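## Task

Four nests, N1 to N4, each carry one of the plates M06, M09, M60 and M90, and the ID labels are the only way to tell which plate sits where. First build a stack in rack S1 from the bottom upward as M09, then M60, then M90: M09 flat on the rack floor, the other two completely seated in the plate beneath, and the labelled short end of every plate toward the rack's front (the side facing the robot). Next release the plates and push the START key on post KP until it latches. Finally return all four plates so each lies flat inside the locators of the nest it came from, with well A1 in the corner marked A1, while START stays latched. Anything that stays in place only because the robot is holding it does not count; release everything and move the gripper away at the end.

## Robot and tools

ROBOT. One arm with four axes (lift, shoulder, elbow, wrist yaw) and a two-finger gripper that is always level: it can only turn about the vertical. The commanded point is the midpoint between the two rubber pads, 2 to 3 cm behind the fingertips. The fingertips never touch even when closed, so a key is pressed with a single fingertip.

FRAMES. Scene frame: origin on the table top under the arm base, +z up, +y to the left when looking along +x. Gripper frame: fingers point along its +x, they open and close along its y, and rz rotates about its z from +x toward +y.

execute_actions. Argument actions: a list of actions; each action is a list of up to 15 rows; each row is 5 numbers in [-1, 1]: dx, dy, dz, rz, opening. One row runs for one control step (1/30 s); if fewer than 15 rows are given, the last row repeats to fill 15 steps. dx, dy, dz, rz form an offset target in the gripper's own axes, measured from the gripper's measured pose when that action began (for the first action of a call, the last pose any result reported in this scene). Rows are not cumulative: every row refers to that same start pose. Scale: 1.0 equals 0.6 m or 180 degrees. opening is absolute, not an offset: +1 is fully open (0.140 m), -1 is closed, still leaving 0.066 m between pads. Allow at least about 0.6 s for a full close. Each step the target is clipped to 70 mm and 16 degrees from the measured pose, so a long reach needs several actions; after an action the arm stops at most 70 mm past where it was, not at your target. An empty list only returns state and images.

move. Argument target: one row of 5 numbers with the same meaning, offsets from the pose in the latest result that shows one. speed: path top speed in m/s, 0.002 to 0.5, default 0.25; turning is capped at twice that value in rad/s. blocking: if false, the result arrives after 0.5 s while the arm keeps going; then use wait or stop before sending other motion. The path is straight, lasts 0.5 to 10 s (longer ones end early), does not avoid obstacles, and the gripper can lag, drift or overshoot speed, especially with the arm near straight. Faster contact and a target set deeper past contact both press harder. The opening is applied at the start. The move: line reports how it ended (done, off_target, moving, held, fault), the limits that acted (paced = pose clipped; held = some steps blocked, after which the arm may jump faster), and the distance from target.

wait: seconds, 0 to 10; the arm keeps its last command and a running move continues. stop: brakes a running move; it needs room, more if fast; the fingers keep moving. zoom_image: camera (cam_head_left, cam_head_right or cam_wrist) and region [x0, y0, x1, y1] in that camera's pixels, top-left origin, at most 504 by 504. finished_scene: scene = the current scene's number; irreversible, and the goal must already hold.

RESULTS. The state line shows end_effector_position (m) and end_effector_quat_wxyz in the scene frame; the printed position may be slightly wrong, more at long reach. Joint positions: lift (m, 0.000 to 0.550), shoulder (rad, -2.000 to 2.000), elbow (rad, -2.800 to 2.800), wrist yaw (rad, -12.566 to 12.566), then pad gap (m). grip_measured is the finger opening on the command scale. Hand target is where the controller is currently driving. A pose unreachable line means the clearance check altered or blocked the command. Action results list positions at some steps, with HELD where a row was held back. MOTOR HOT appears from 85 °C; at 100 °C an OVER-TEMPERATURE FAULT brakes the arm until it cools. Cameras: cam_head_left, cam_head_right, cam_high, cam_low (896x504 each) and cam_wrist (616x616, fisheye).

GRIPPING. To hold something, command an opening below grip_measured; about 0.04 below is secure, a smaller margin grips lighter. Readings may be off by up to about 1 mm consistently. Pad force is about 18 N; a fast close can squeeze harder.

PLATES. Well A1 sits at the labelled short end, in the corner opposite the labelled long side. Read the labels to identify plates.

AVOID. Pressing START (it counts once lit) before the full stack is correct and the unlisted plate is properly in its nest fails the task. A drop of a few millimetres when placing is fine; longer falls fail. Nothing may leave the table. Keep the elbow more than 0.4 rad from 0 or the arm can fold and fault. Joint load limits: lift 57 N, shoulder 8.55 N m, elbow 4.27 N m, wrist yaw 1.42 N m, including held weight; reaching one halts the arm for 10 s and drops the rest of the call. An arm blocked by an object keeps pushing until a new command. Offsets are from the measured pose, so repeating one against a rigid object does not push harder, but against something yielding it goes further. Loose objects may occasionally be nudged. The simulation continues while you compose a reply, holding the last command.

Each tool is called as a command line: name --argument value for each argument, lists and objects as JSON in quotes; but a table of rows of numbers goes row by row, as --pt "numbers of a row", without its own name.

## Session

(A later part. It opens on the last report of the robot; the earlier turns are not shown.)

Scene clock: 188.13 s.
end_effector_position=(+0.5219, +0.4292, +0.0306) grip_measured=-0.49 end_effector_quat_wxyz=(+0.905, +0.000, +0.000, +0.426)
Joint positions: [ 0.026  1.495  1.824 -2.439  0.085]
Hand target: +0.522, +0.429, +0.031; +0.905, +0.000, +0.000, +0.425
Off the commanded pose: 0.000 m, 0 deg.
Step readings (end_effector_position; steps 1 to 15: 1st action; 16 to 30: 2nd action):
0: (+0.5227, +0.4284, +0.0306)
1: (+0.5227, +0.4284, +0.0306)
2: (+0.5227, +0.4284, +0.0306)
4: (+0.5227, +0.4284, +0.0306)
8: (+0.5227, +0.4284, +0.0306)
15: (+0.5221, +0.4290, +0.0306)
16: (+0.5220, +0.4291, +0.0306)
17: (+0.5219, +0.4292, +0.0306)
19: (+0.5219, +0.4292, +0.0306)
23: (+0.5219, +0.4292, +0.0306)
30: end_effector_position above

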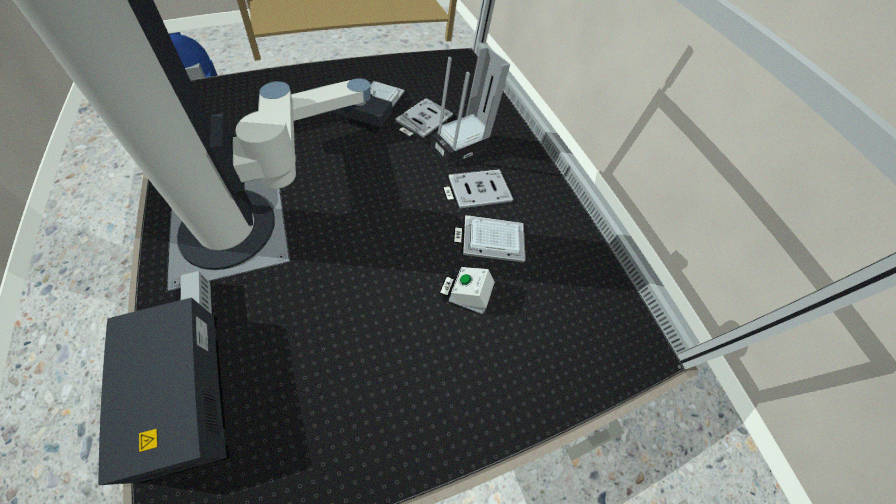

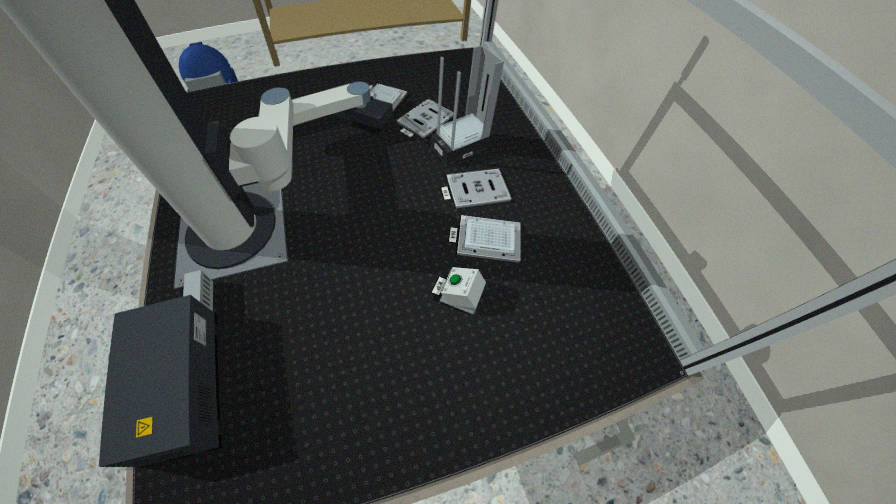

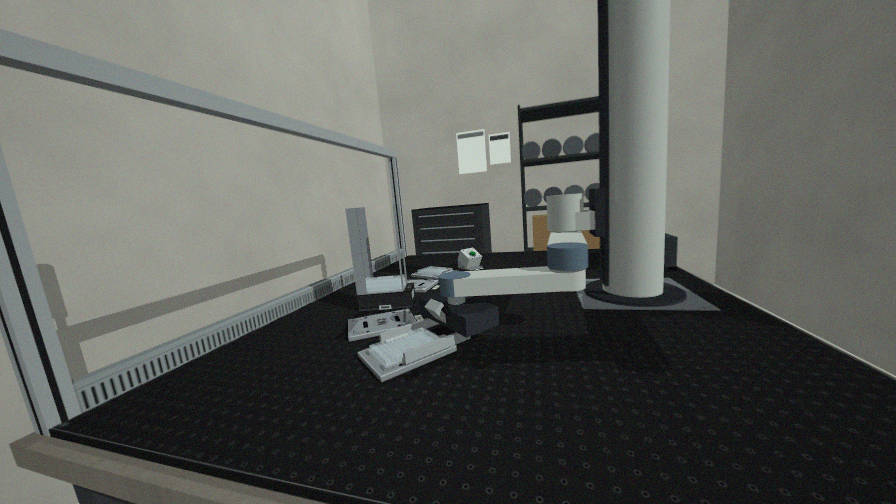

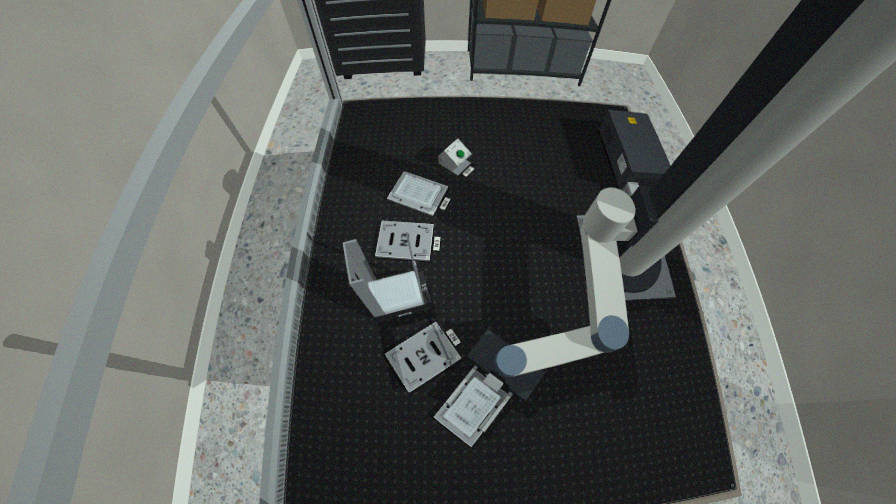

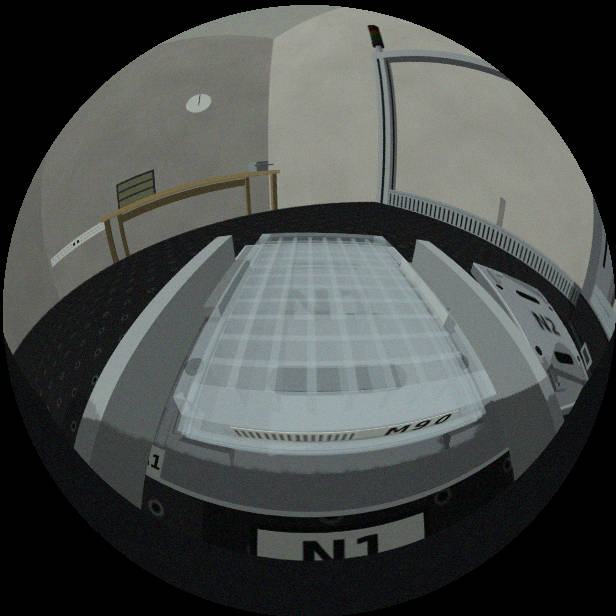

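move --target '[0.0, 0.0, -0.008, 0.0, -0.525]' --speed 0.006

zoom_image --camera "cam_wrist" --region '[140, 210, 520, 500]'

Scene clock: 202.17 s.
end_effector_position=(+0.7223, +0.1323, +0.3084) grip_measured=-0.49 end_effector_quat_wxyz=(+0.991, +0.000, +0.000, +0.132)
Joint positions: [ 0.303  0.796  1.897 -2.428  0.085]
Hand target: +0.722, +0.132, +0.308; +0.991, +0.000, +0.000, +0.132
Off the commanded pose: 0.000 m, 0 deg.
move: done

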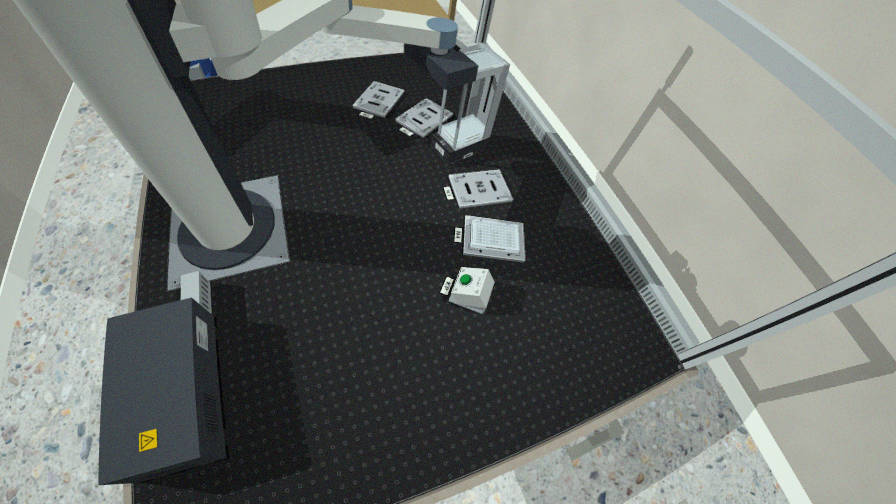

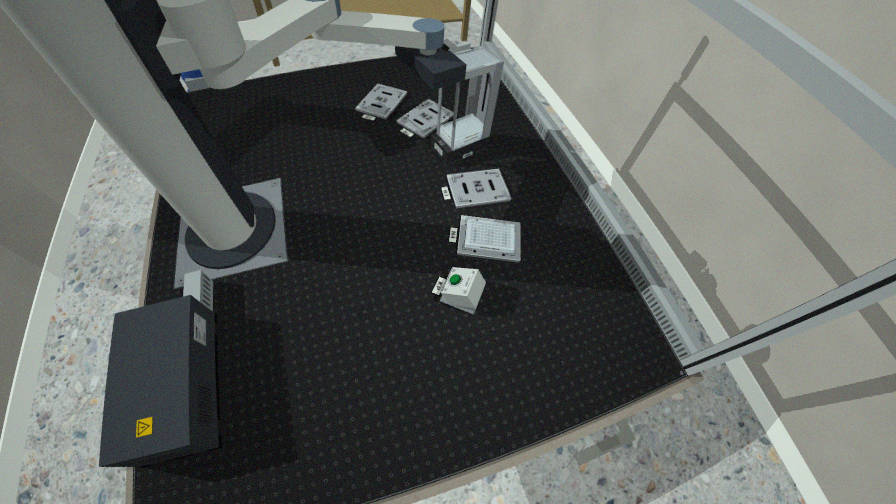

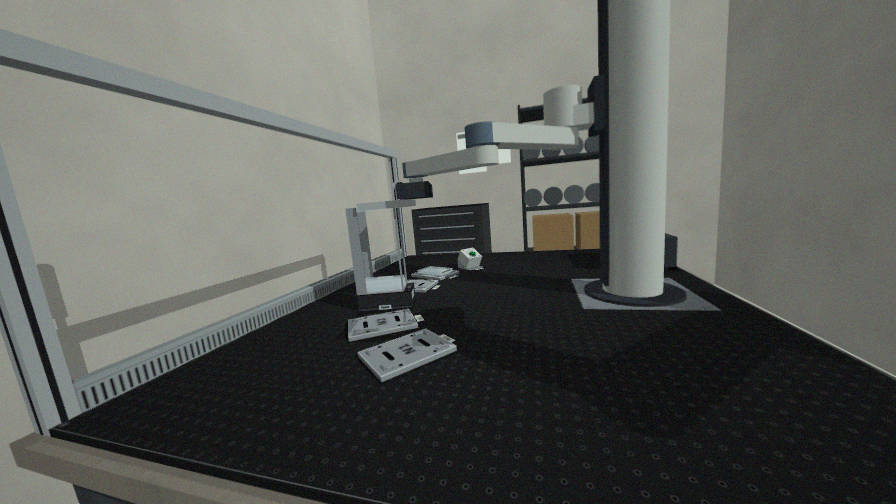

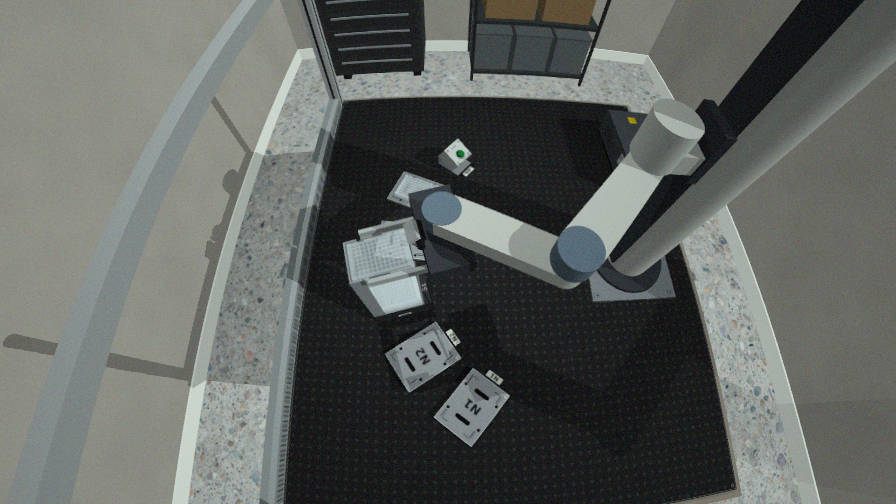

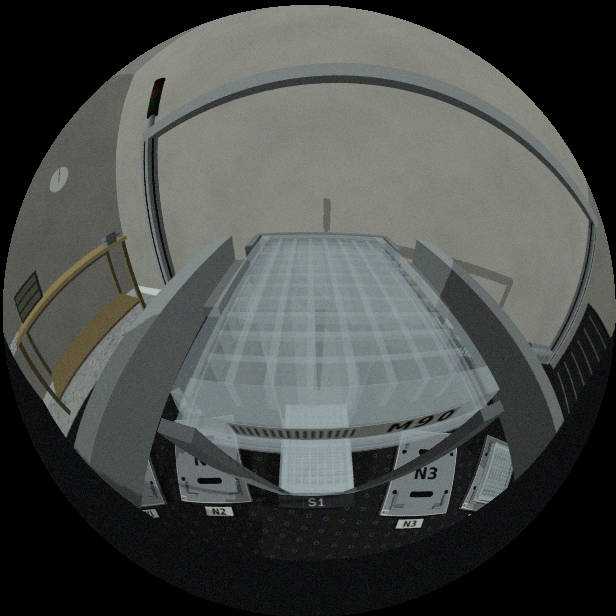

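Region (140, 210, 520, 500) of cam_wrist's 616x616 image, scaled by 1.326, with more detail than that image has; it fills the top 385 rows of this view, and the rest is white.

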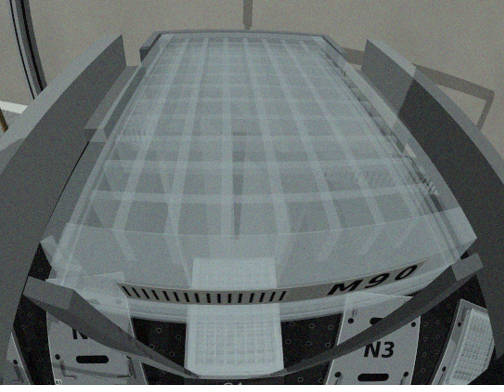

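move --target '[0.0, 0.0, -0.334, 0.0, -0.525]' --speed 0.08

Scene clock: 205.17 s.
end_effector_position=(+0.7223, +0.1323, +0.1079) grip_measured=-0.49 end_effector_quat_wxyz=(+0.991, +0.000, +0.000, +0.132)
Joint positions: [ 0.103  0.796  1.897 -2.428  0.085]
Hand target: +0.722, +0.132, +0.108; +0.991, +0.000, +0.000, +0.132
Off the commanded pose: 0.000 m, 0 deg.
move: done

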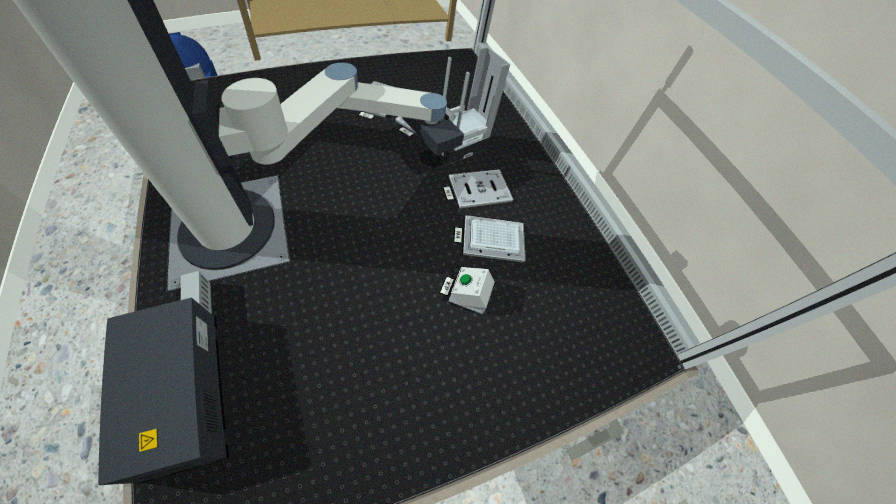

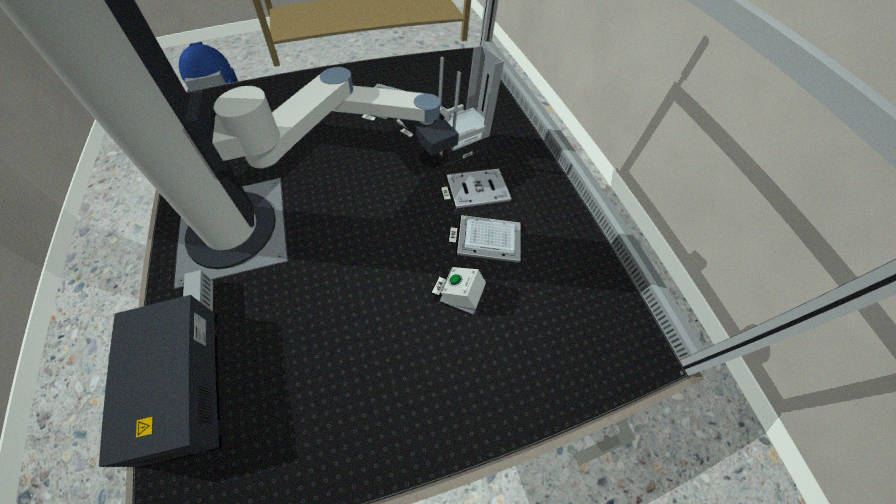

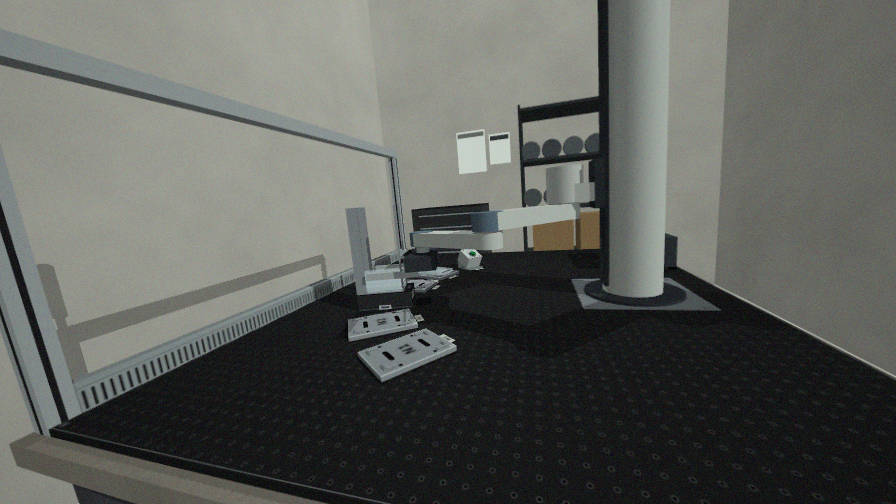

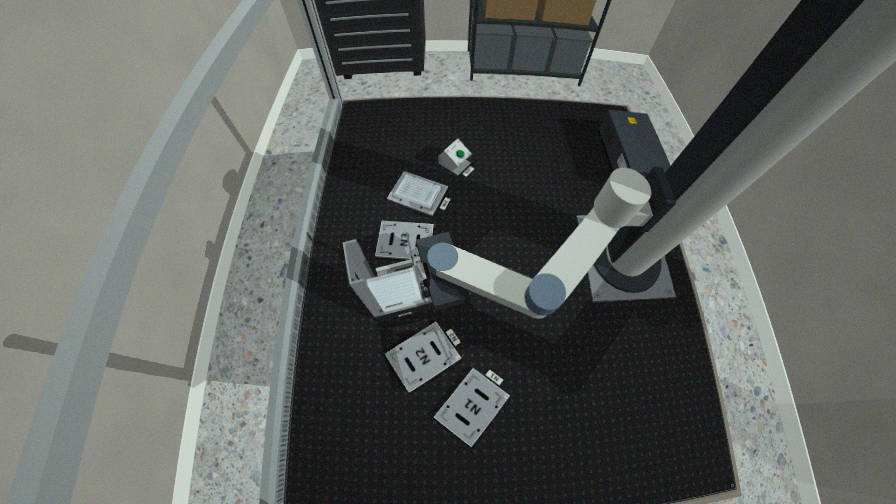

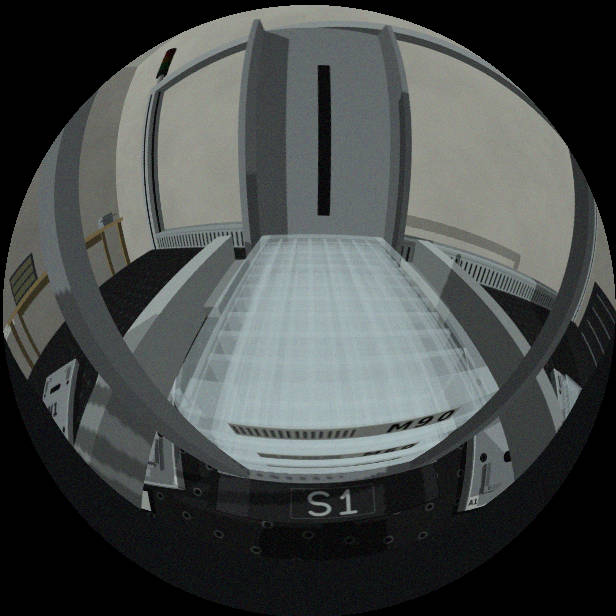

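move --target '[0.0, 0.0, -0.0115, 0.0, -0.525]' --speed 0.008

zoom_image --camera "cam_wrist" --region '[140, 210, 520, 500]'

Scene clock: 206.53 s.
end_effector_position=(+0.7223, +0.1323, +0.1010) grip_measured=-0.49 end_effector_quat_wxyz=(+0.991, +0.000, +0.000, +0.132)
Joint positions: [ 0.096  0.796  1.897 -2.428  0.085]
Hand target: +0.722, +0.132, +0.101; +0.991, +0.000, +0.000, +0.132
Off the commanded pose: 0.000 m, 0 deg.
move: done

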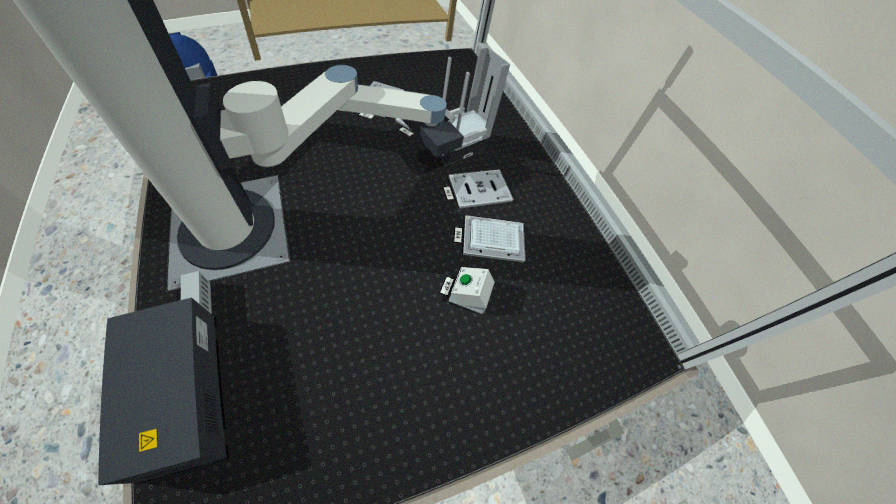

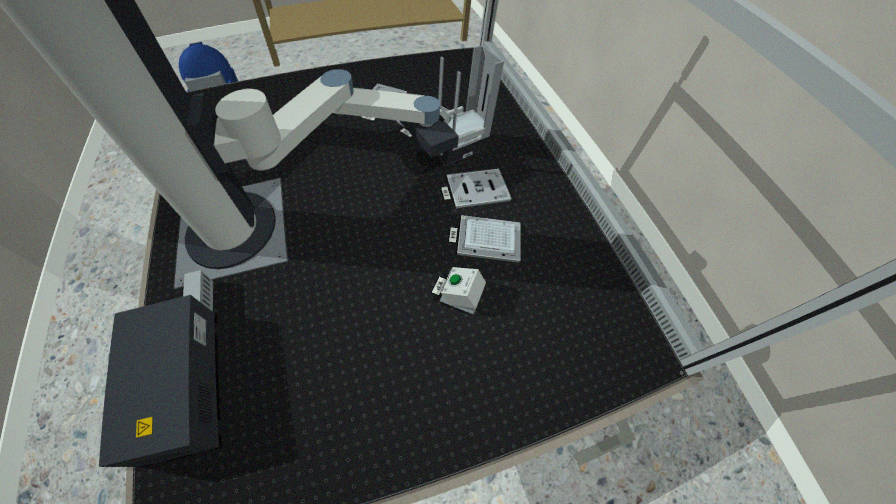

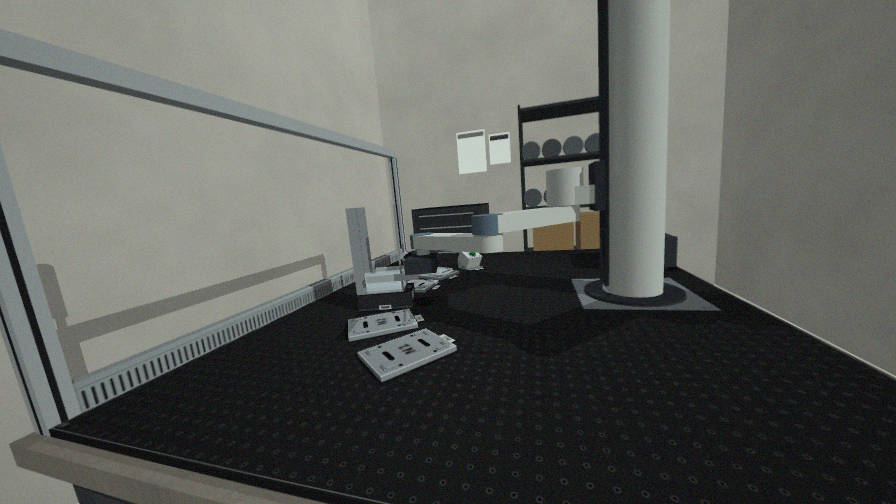

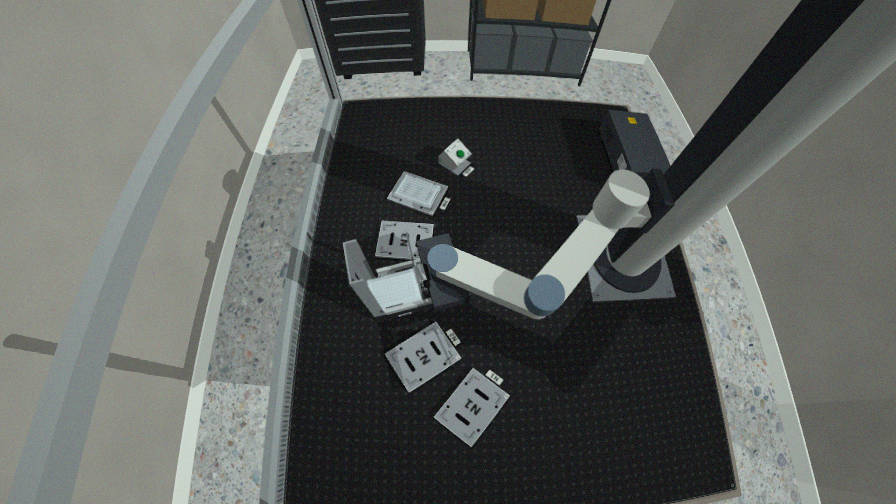

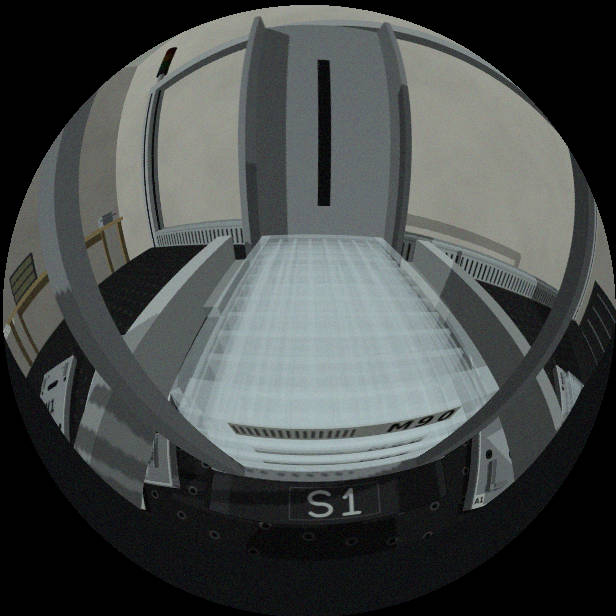

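Region (140, 210, 520, 500) of cam_wrist's 616x616 image, scaled by 1.326, with more detail than that image has; it fills the top 385 rows of this view, and the rest is white.

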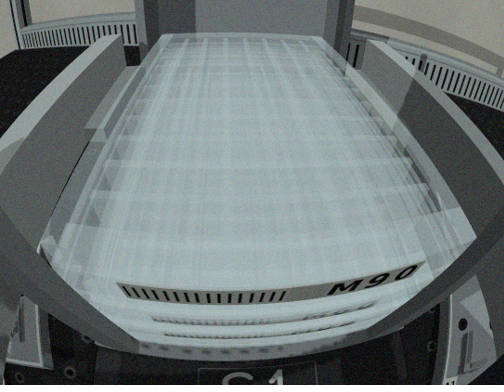

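execute_actions --actions '[[[0,0,-0.0006,0,-0.525],[0,0,-0.0012,0,-0.525],[0,0,-0.0017,0,-0.525]],[[0,0,-0.0006,0,-0.525],[0,0,-0.0012,0,-0.525],[0,0,-0.0017,0,-0.525]],[[0,0,-0.0006,0,-0.525],[0,0,-0.0012,0,-0.525],[0,0,-0.0017,0,-0.525]]]'

Scene clock: 208.37 s.
end_effector_position=(+0.7223, +0.1323, +0.0980) grip_measured=-0.49 end_effector_quat_wxyz=(+0.991, +0.000, +0.000, +0.132)
Joint positions: [ 0.093  0.796  1.897 -2.428  0.085]
Hand target: +0.722, +0.132, +0.098; +0.991, +0.000, +0.000, +0.132
Off the commanded pose: 0.000 m, 0 deg.
Step readings (end_effector_position; steps 1 to 15: 1st action; 16 to 30: 2nd action; 31 to 45: 3rd action):
0: (+0.7223, +0.1323, +0.1010)
1: (+0.7223, +0.1323, +0.1010)
2: (+0.7223, +0.1323, +0.1007)
4: (+0.7223, +0.1323, +0.1000)
8: (+0.7223, +0.1323, +0.1000)
15: (+0.7223, +0.1323, +0.1000)
16: (+0.7223, +0.1323, +0.1000)
17: (+0.7223, +0.1323, +0.0997)
19: (+0.7223, +0.1323, +0.0990)
23: (+0.7223, +0.1323, +0.0990)
30: (+0.7223, +0.1323, +0.0990)
31: (+0.7223, +0.1323, +0.0990)
32: (+0.7223, +0.1323, +0.0987)
34: (+0.7223, +0.1323, +0.0980)
38: (+0.7223, +0.1323, +0.0980)
45: end_effector_position above

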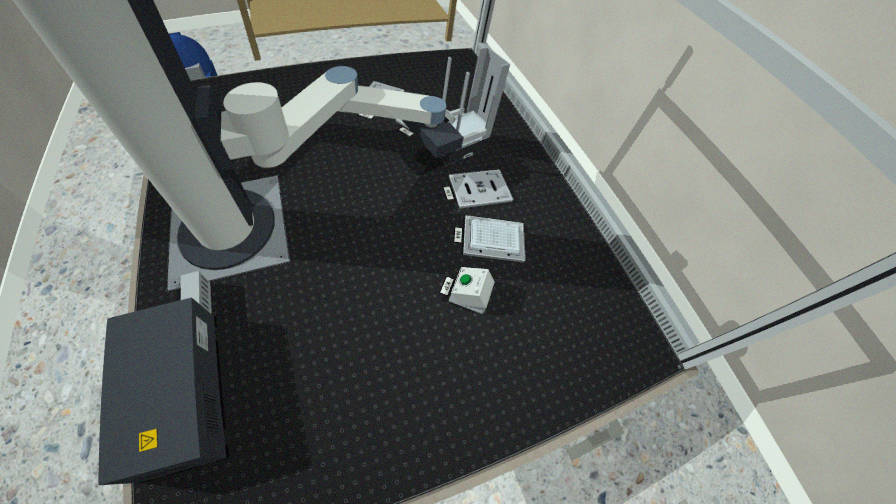

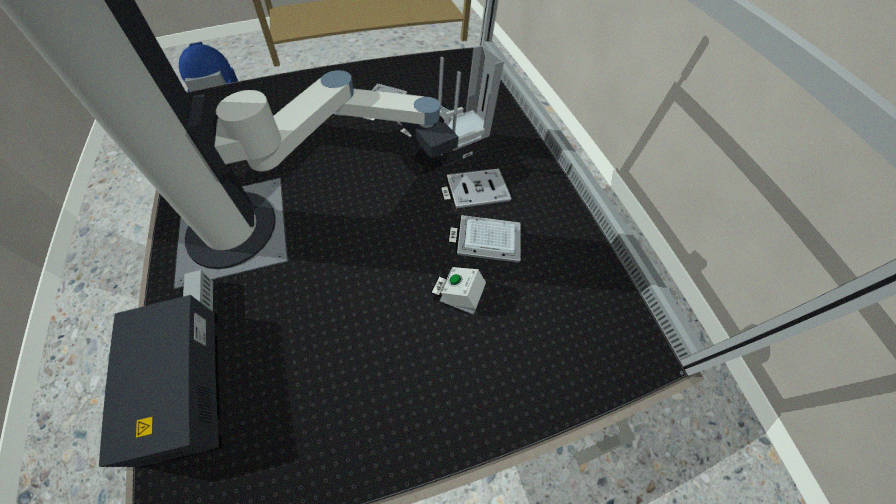

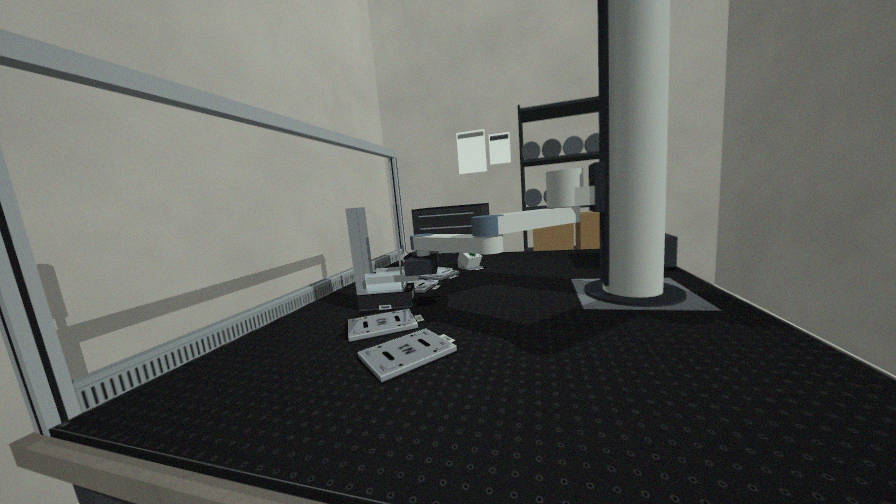

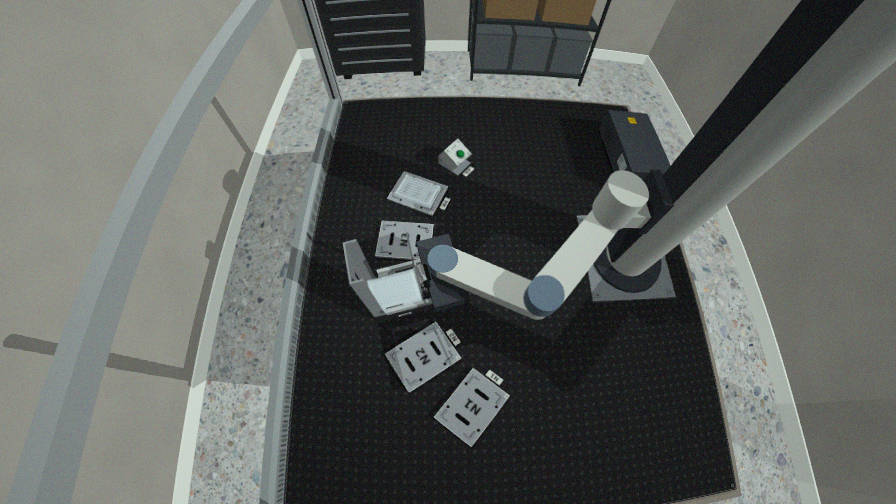

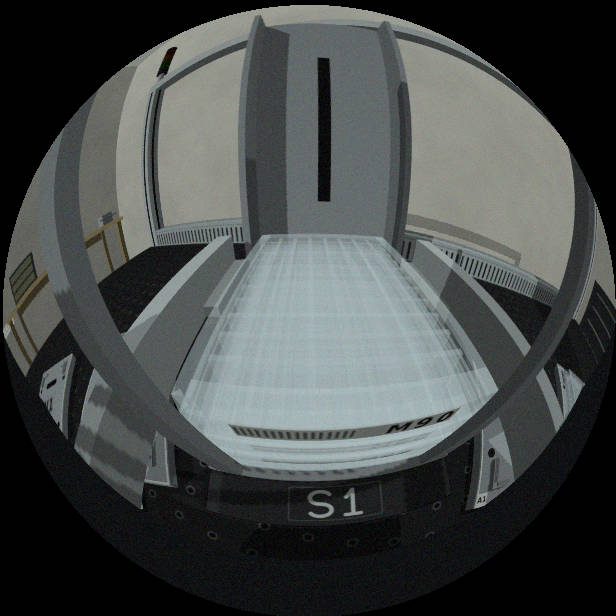

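execute_actions --actions '[[[0,0,-0.0006,0,-0.525],[0,0,-0.0012,0,-0.525],[0,0,-0.0017,0,-0.525]],[[0,0,-0.0005,0,-0.525],[0,0,-0.001,0,-0.525]]]'

zoom_image --camera "cam_wrist" --region '[140, 210, 520, 500]'

Scene clock: 209.80 s.
end_effector_position=(+0.7222, +0.1323, +0.0970) grip_measured=-0.49 end_effector_quat_wxyz=(+0.991, +0.000, +0.000, +0.132)
Joint positions: [ 0.092  0.796  1.896 -2.428  0.085]
Hand target: +0.722, +0.132, +0.097; +0.991, +0.000, +0.000, +0.132
Off the commanded pose: 0.000 m, 0 deg.
Step readings (end_effector_position; steps 1 to 15: 1st action; 16 to 30: 2nd action):
0: (+0.7223, +0.1323, +0.0980)
1: (+0.7223, +0.1323, +0.0980)
2: (+0.7223, +0.1323, +0.0978)
4: (+0.7223, +0.1323, +0.0972)
8: (+0.7223, +0.1323, +0.0972)
15: (+0.7223, +0.1323, +0.0972)
16: (+0.7223, +0.1323, +0.0972)
17: (+0.7223, +0.1323, +0.0972)
19: (+0.7222, +0.1323, +0.0970)
23: (+0.7222, +0.1323, +0.0970)
30: end_effector_position above

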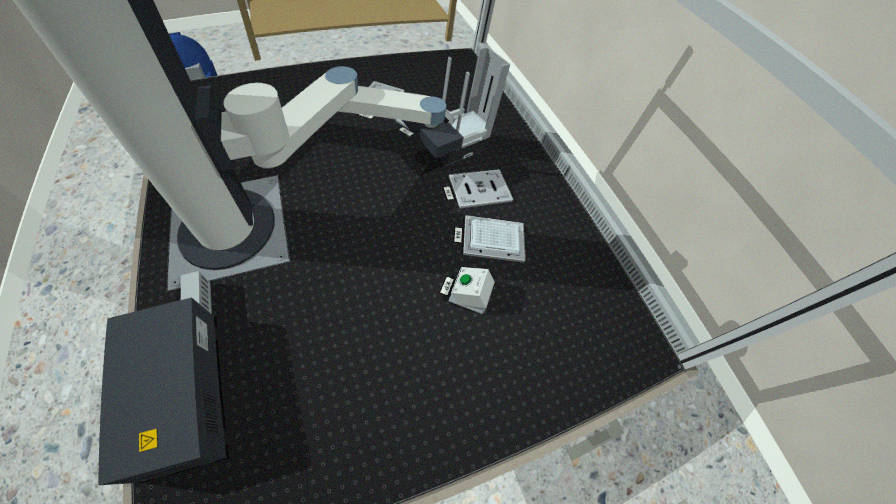

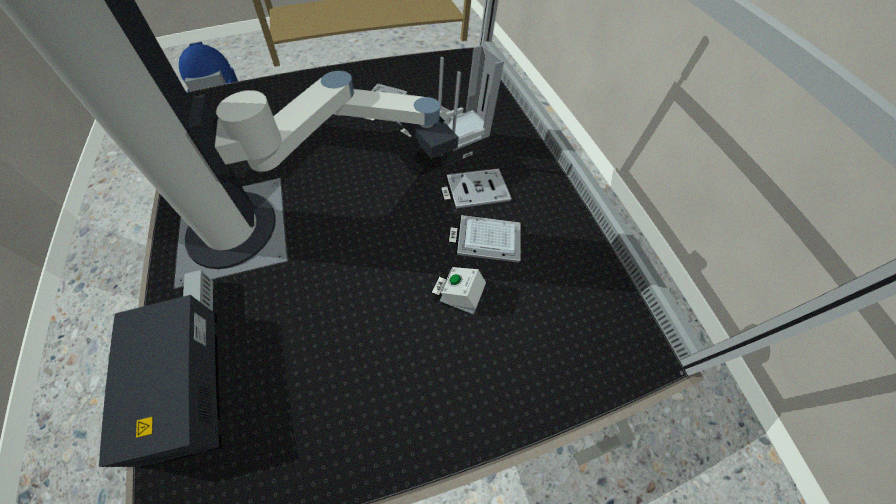

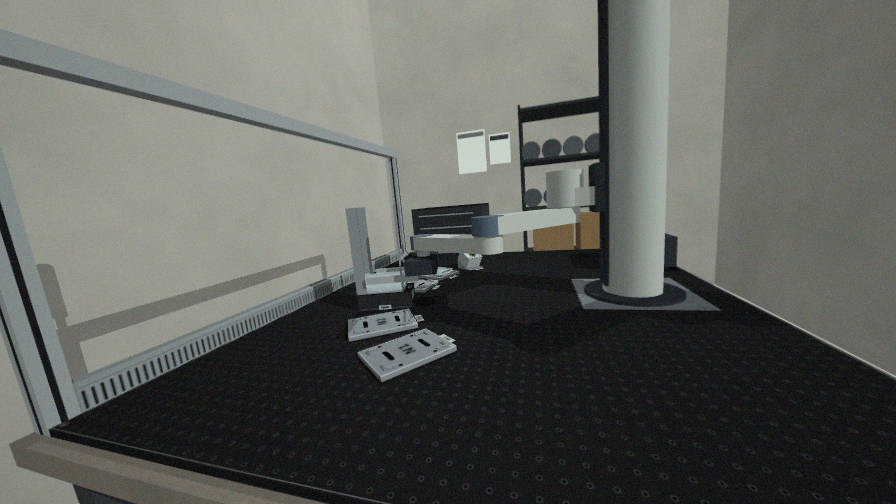

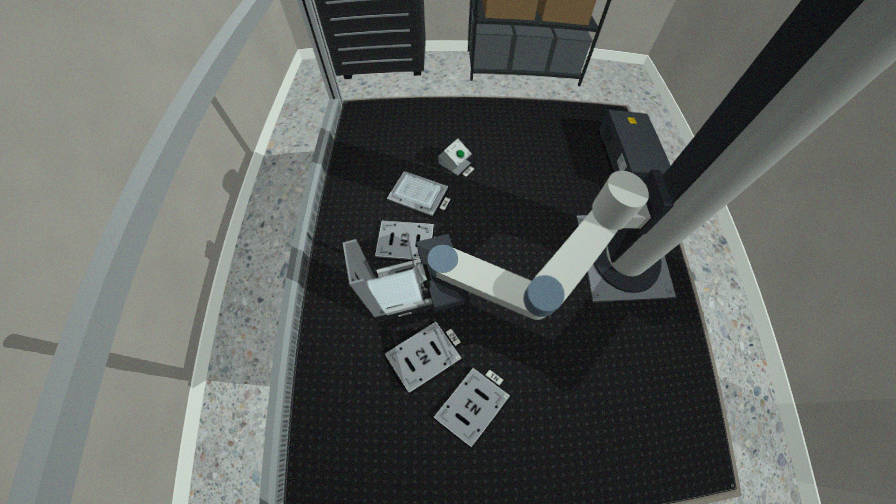

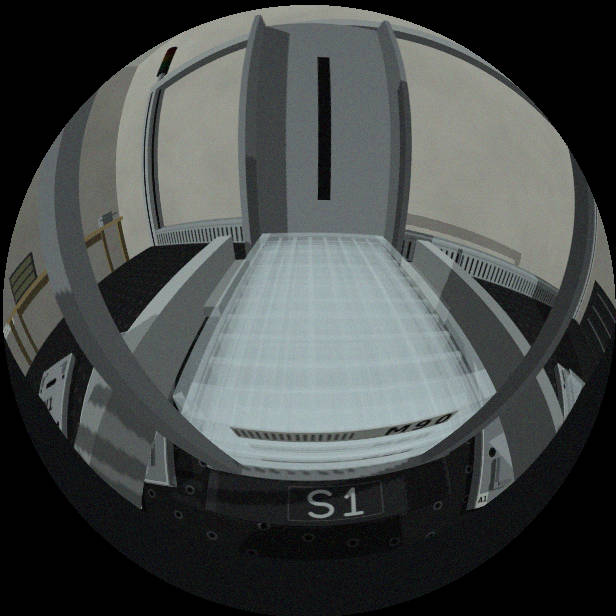

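Region (140, 210, 520, 500) of cam_wrist's 616x616 image, scaled by 1.326, with more detail than that image has; it fills the top 385 rows of this view, and the rest is white.

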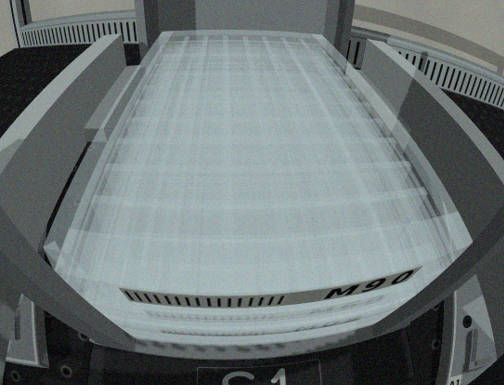

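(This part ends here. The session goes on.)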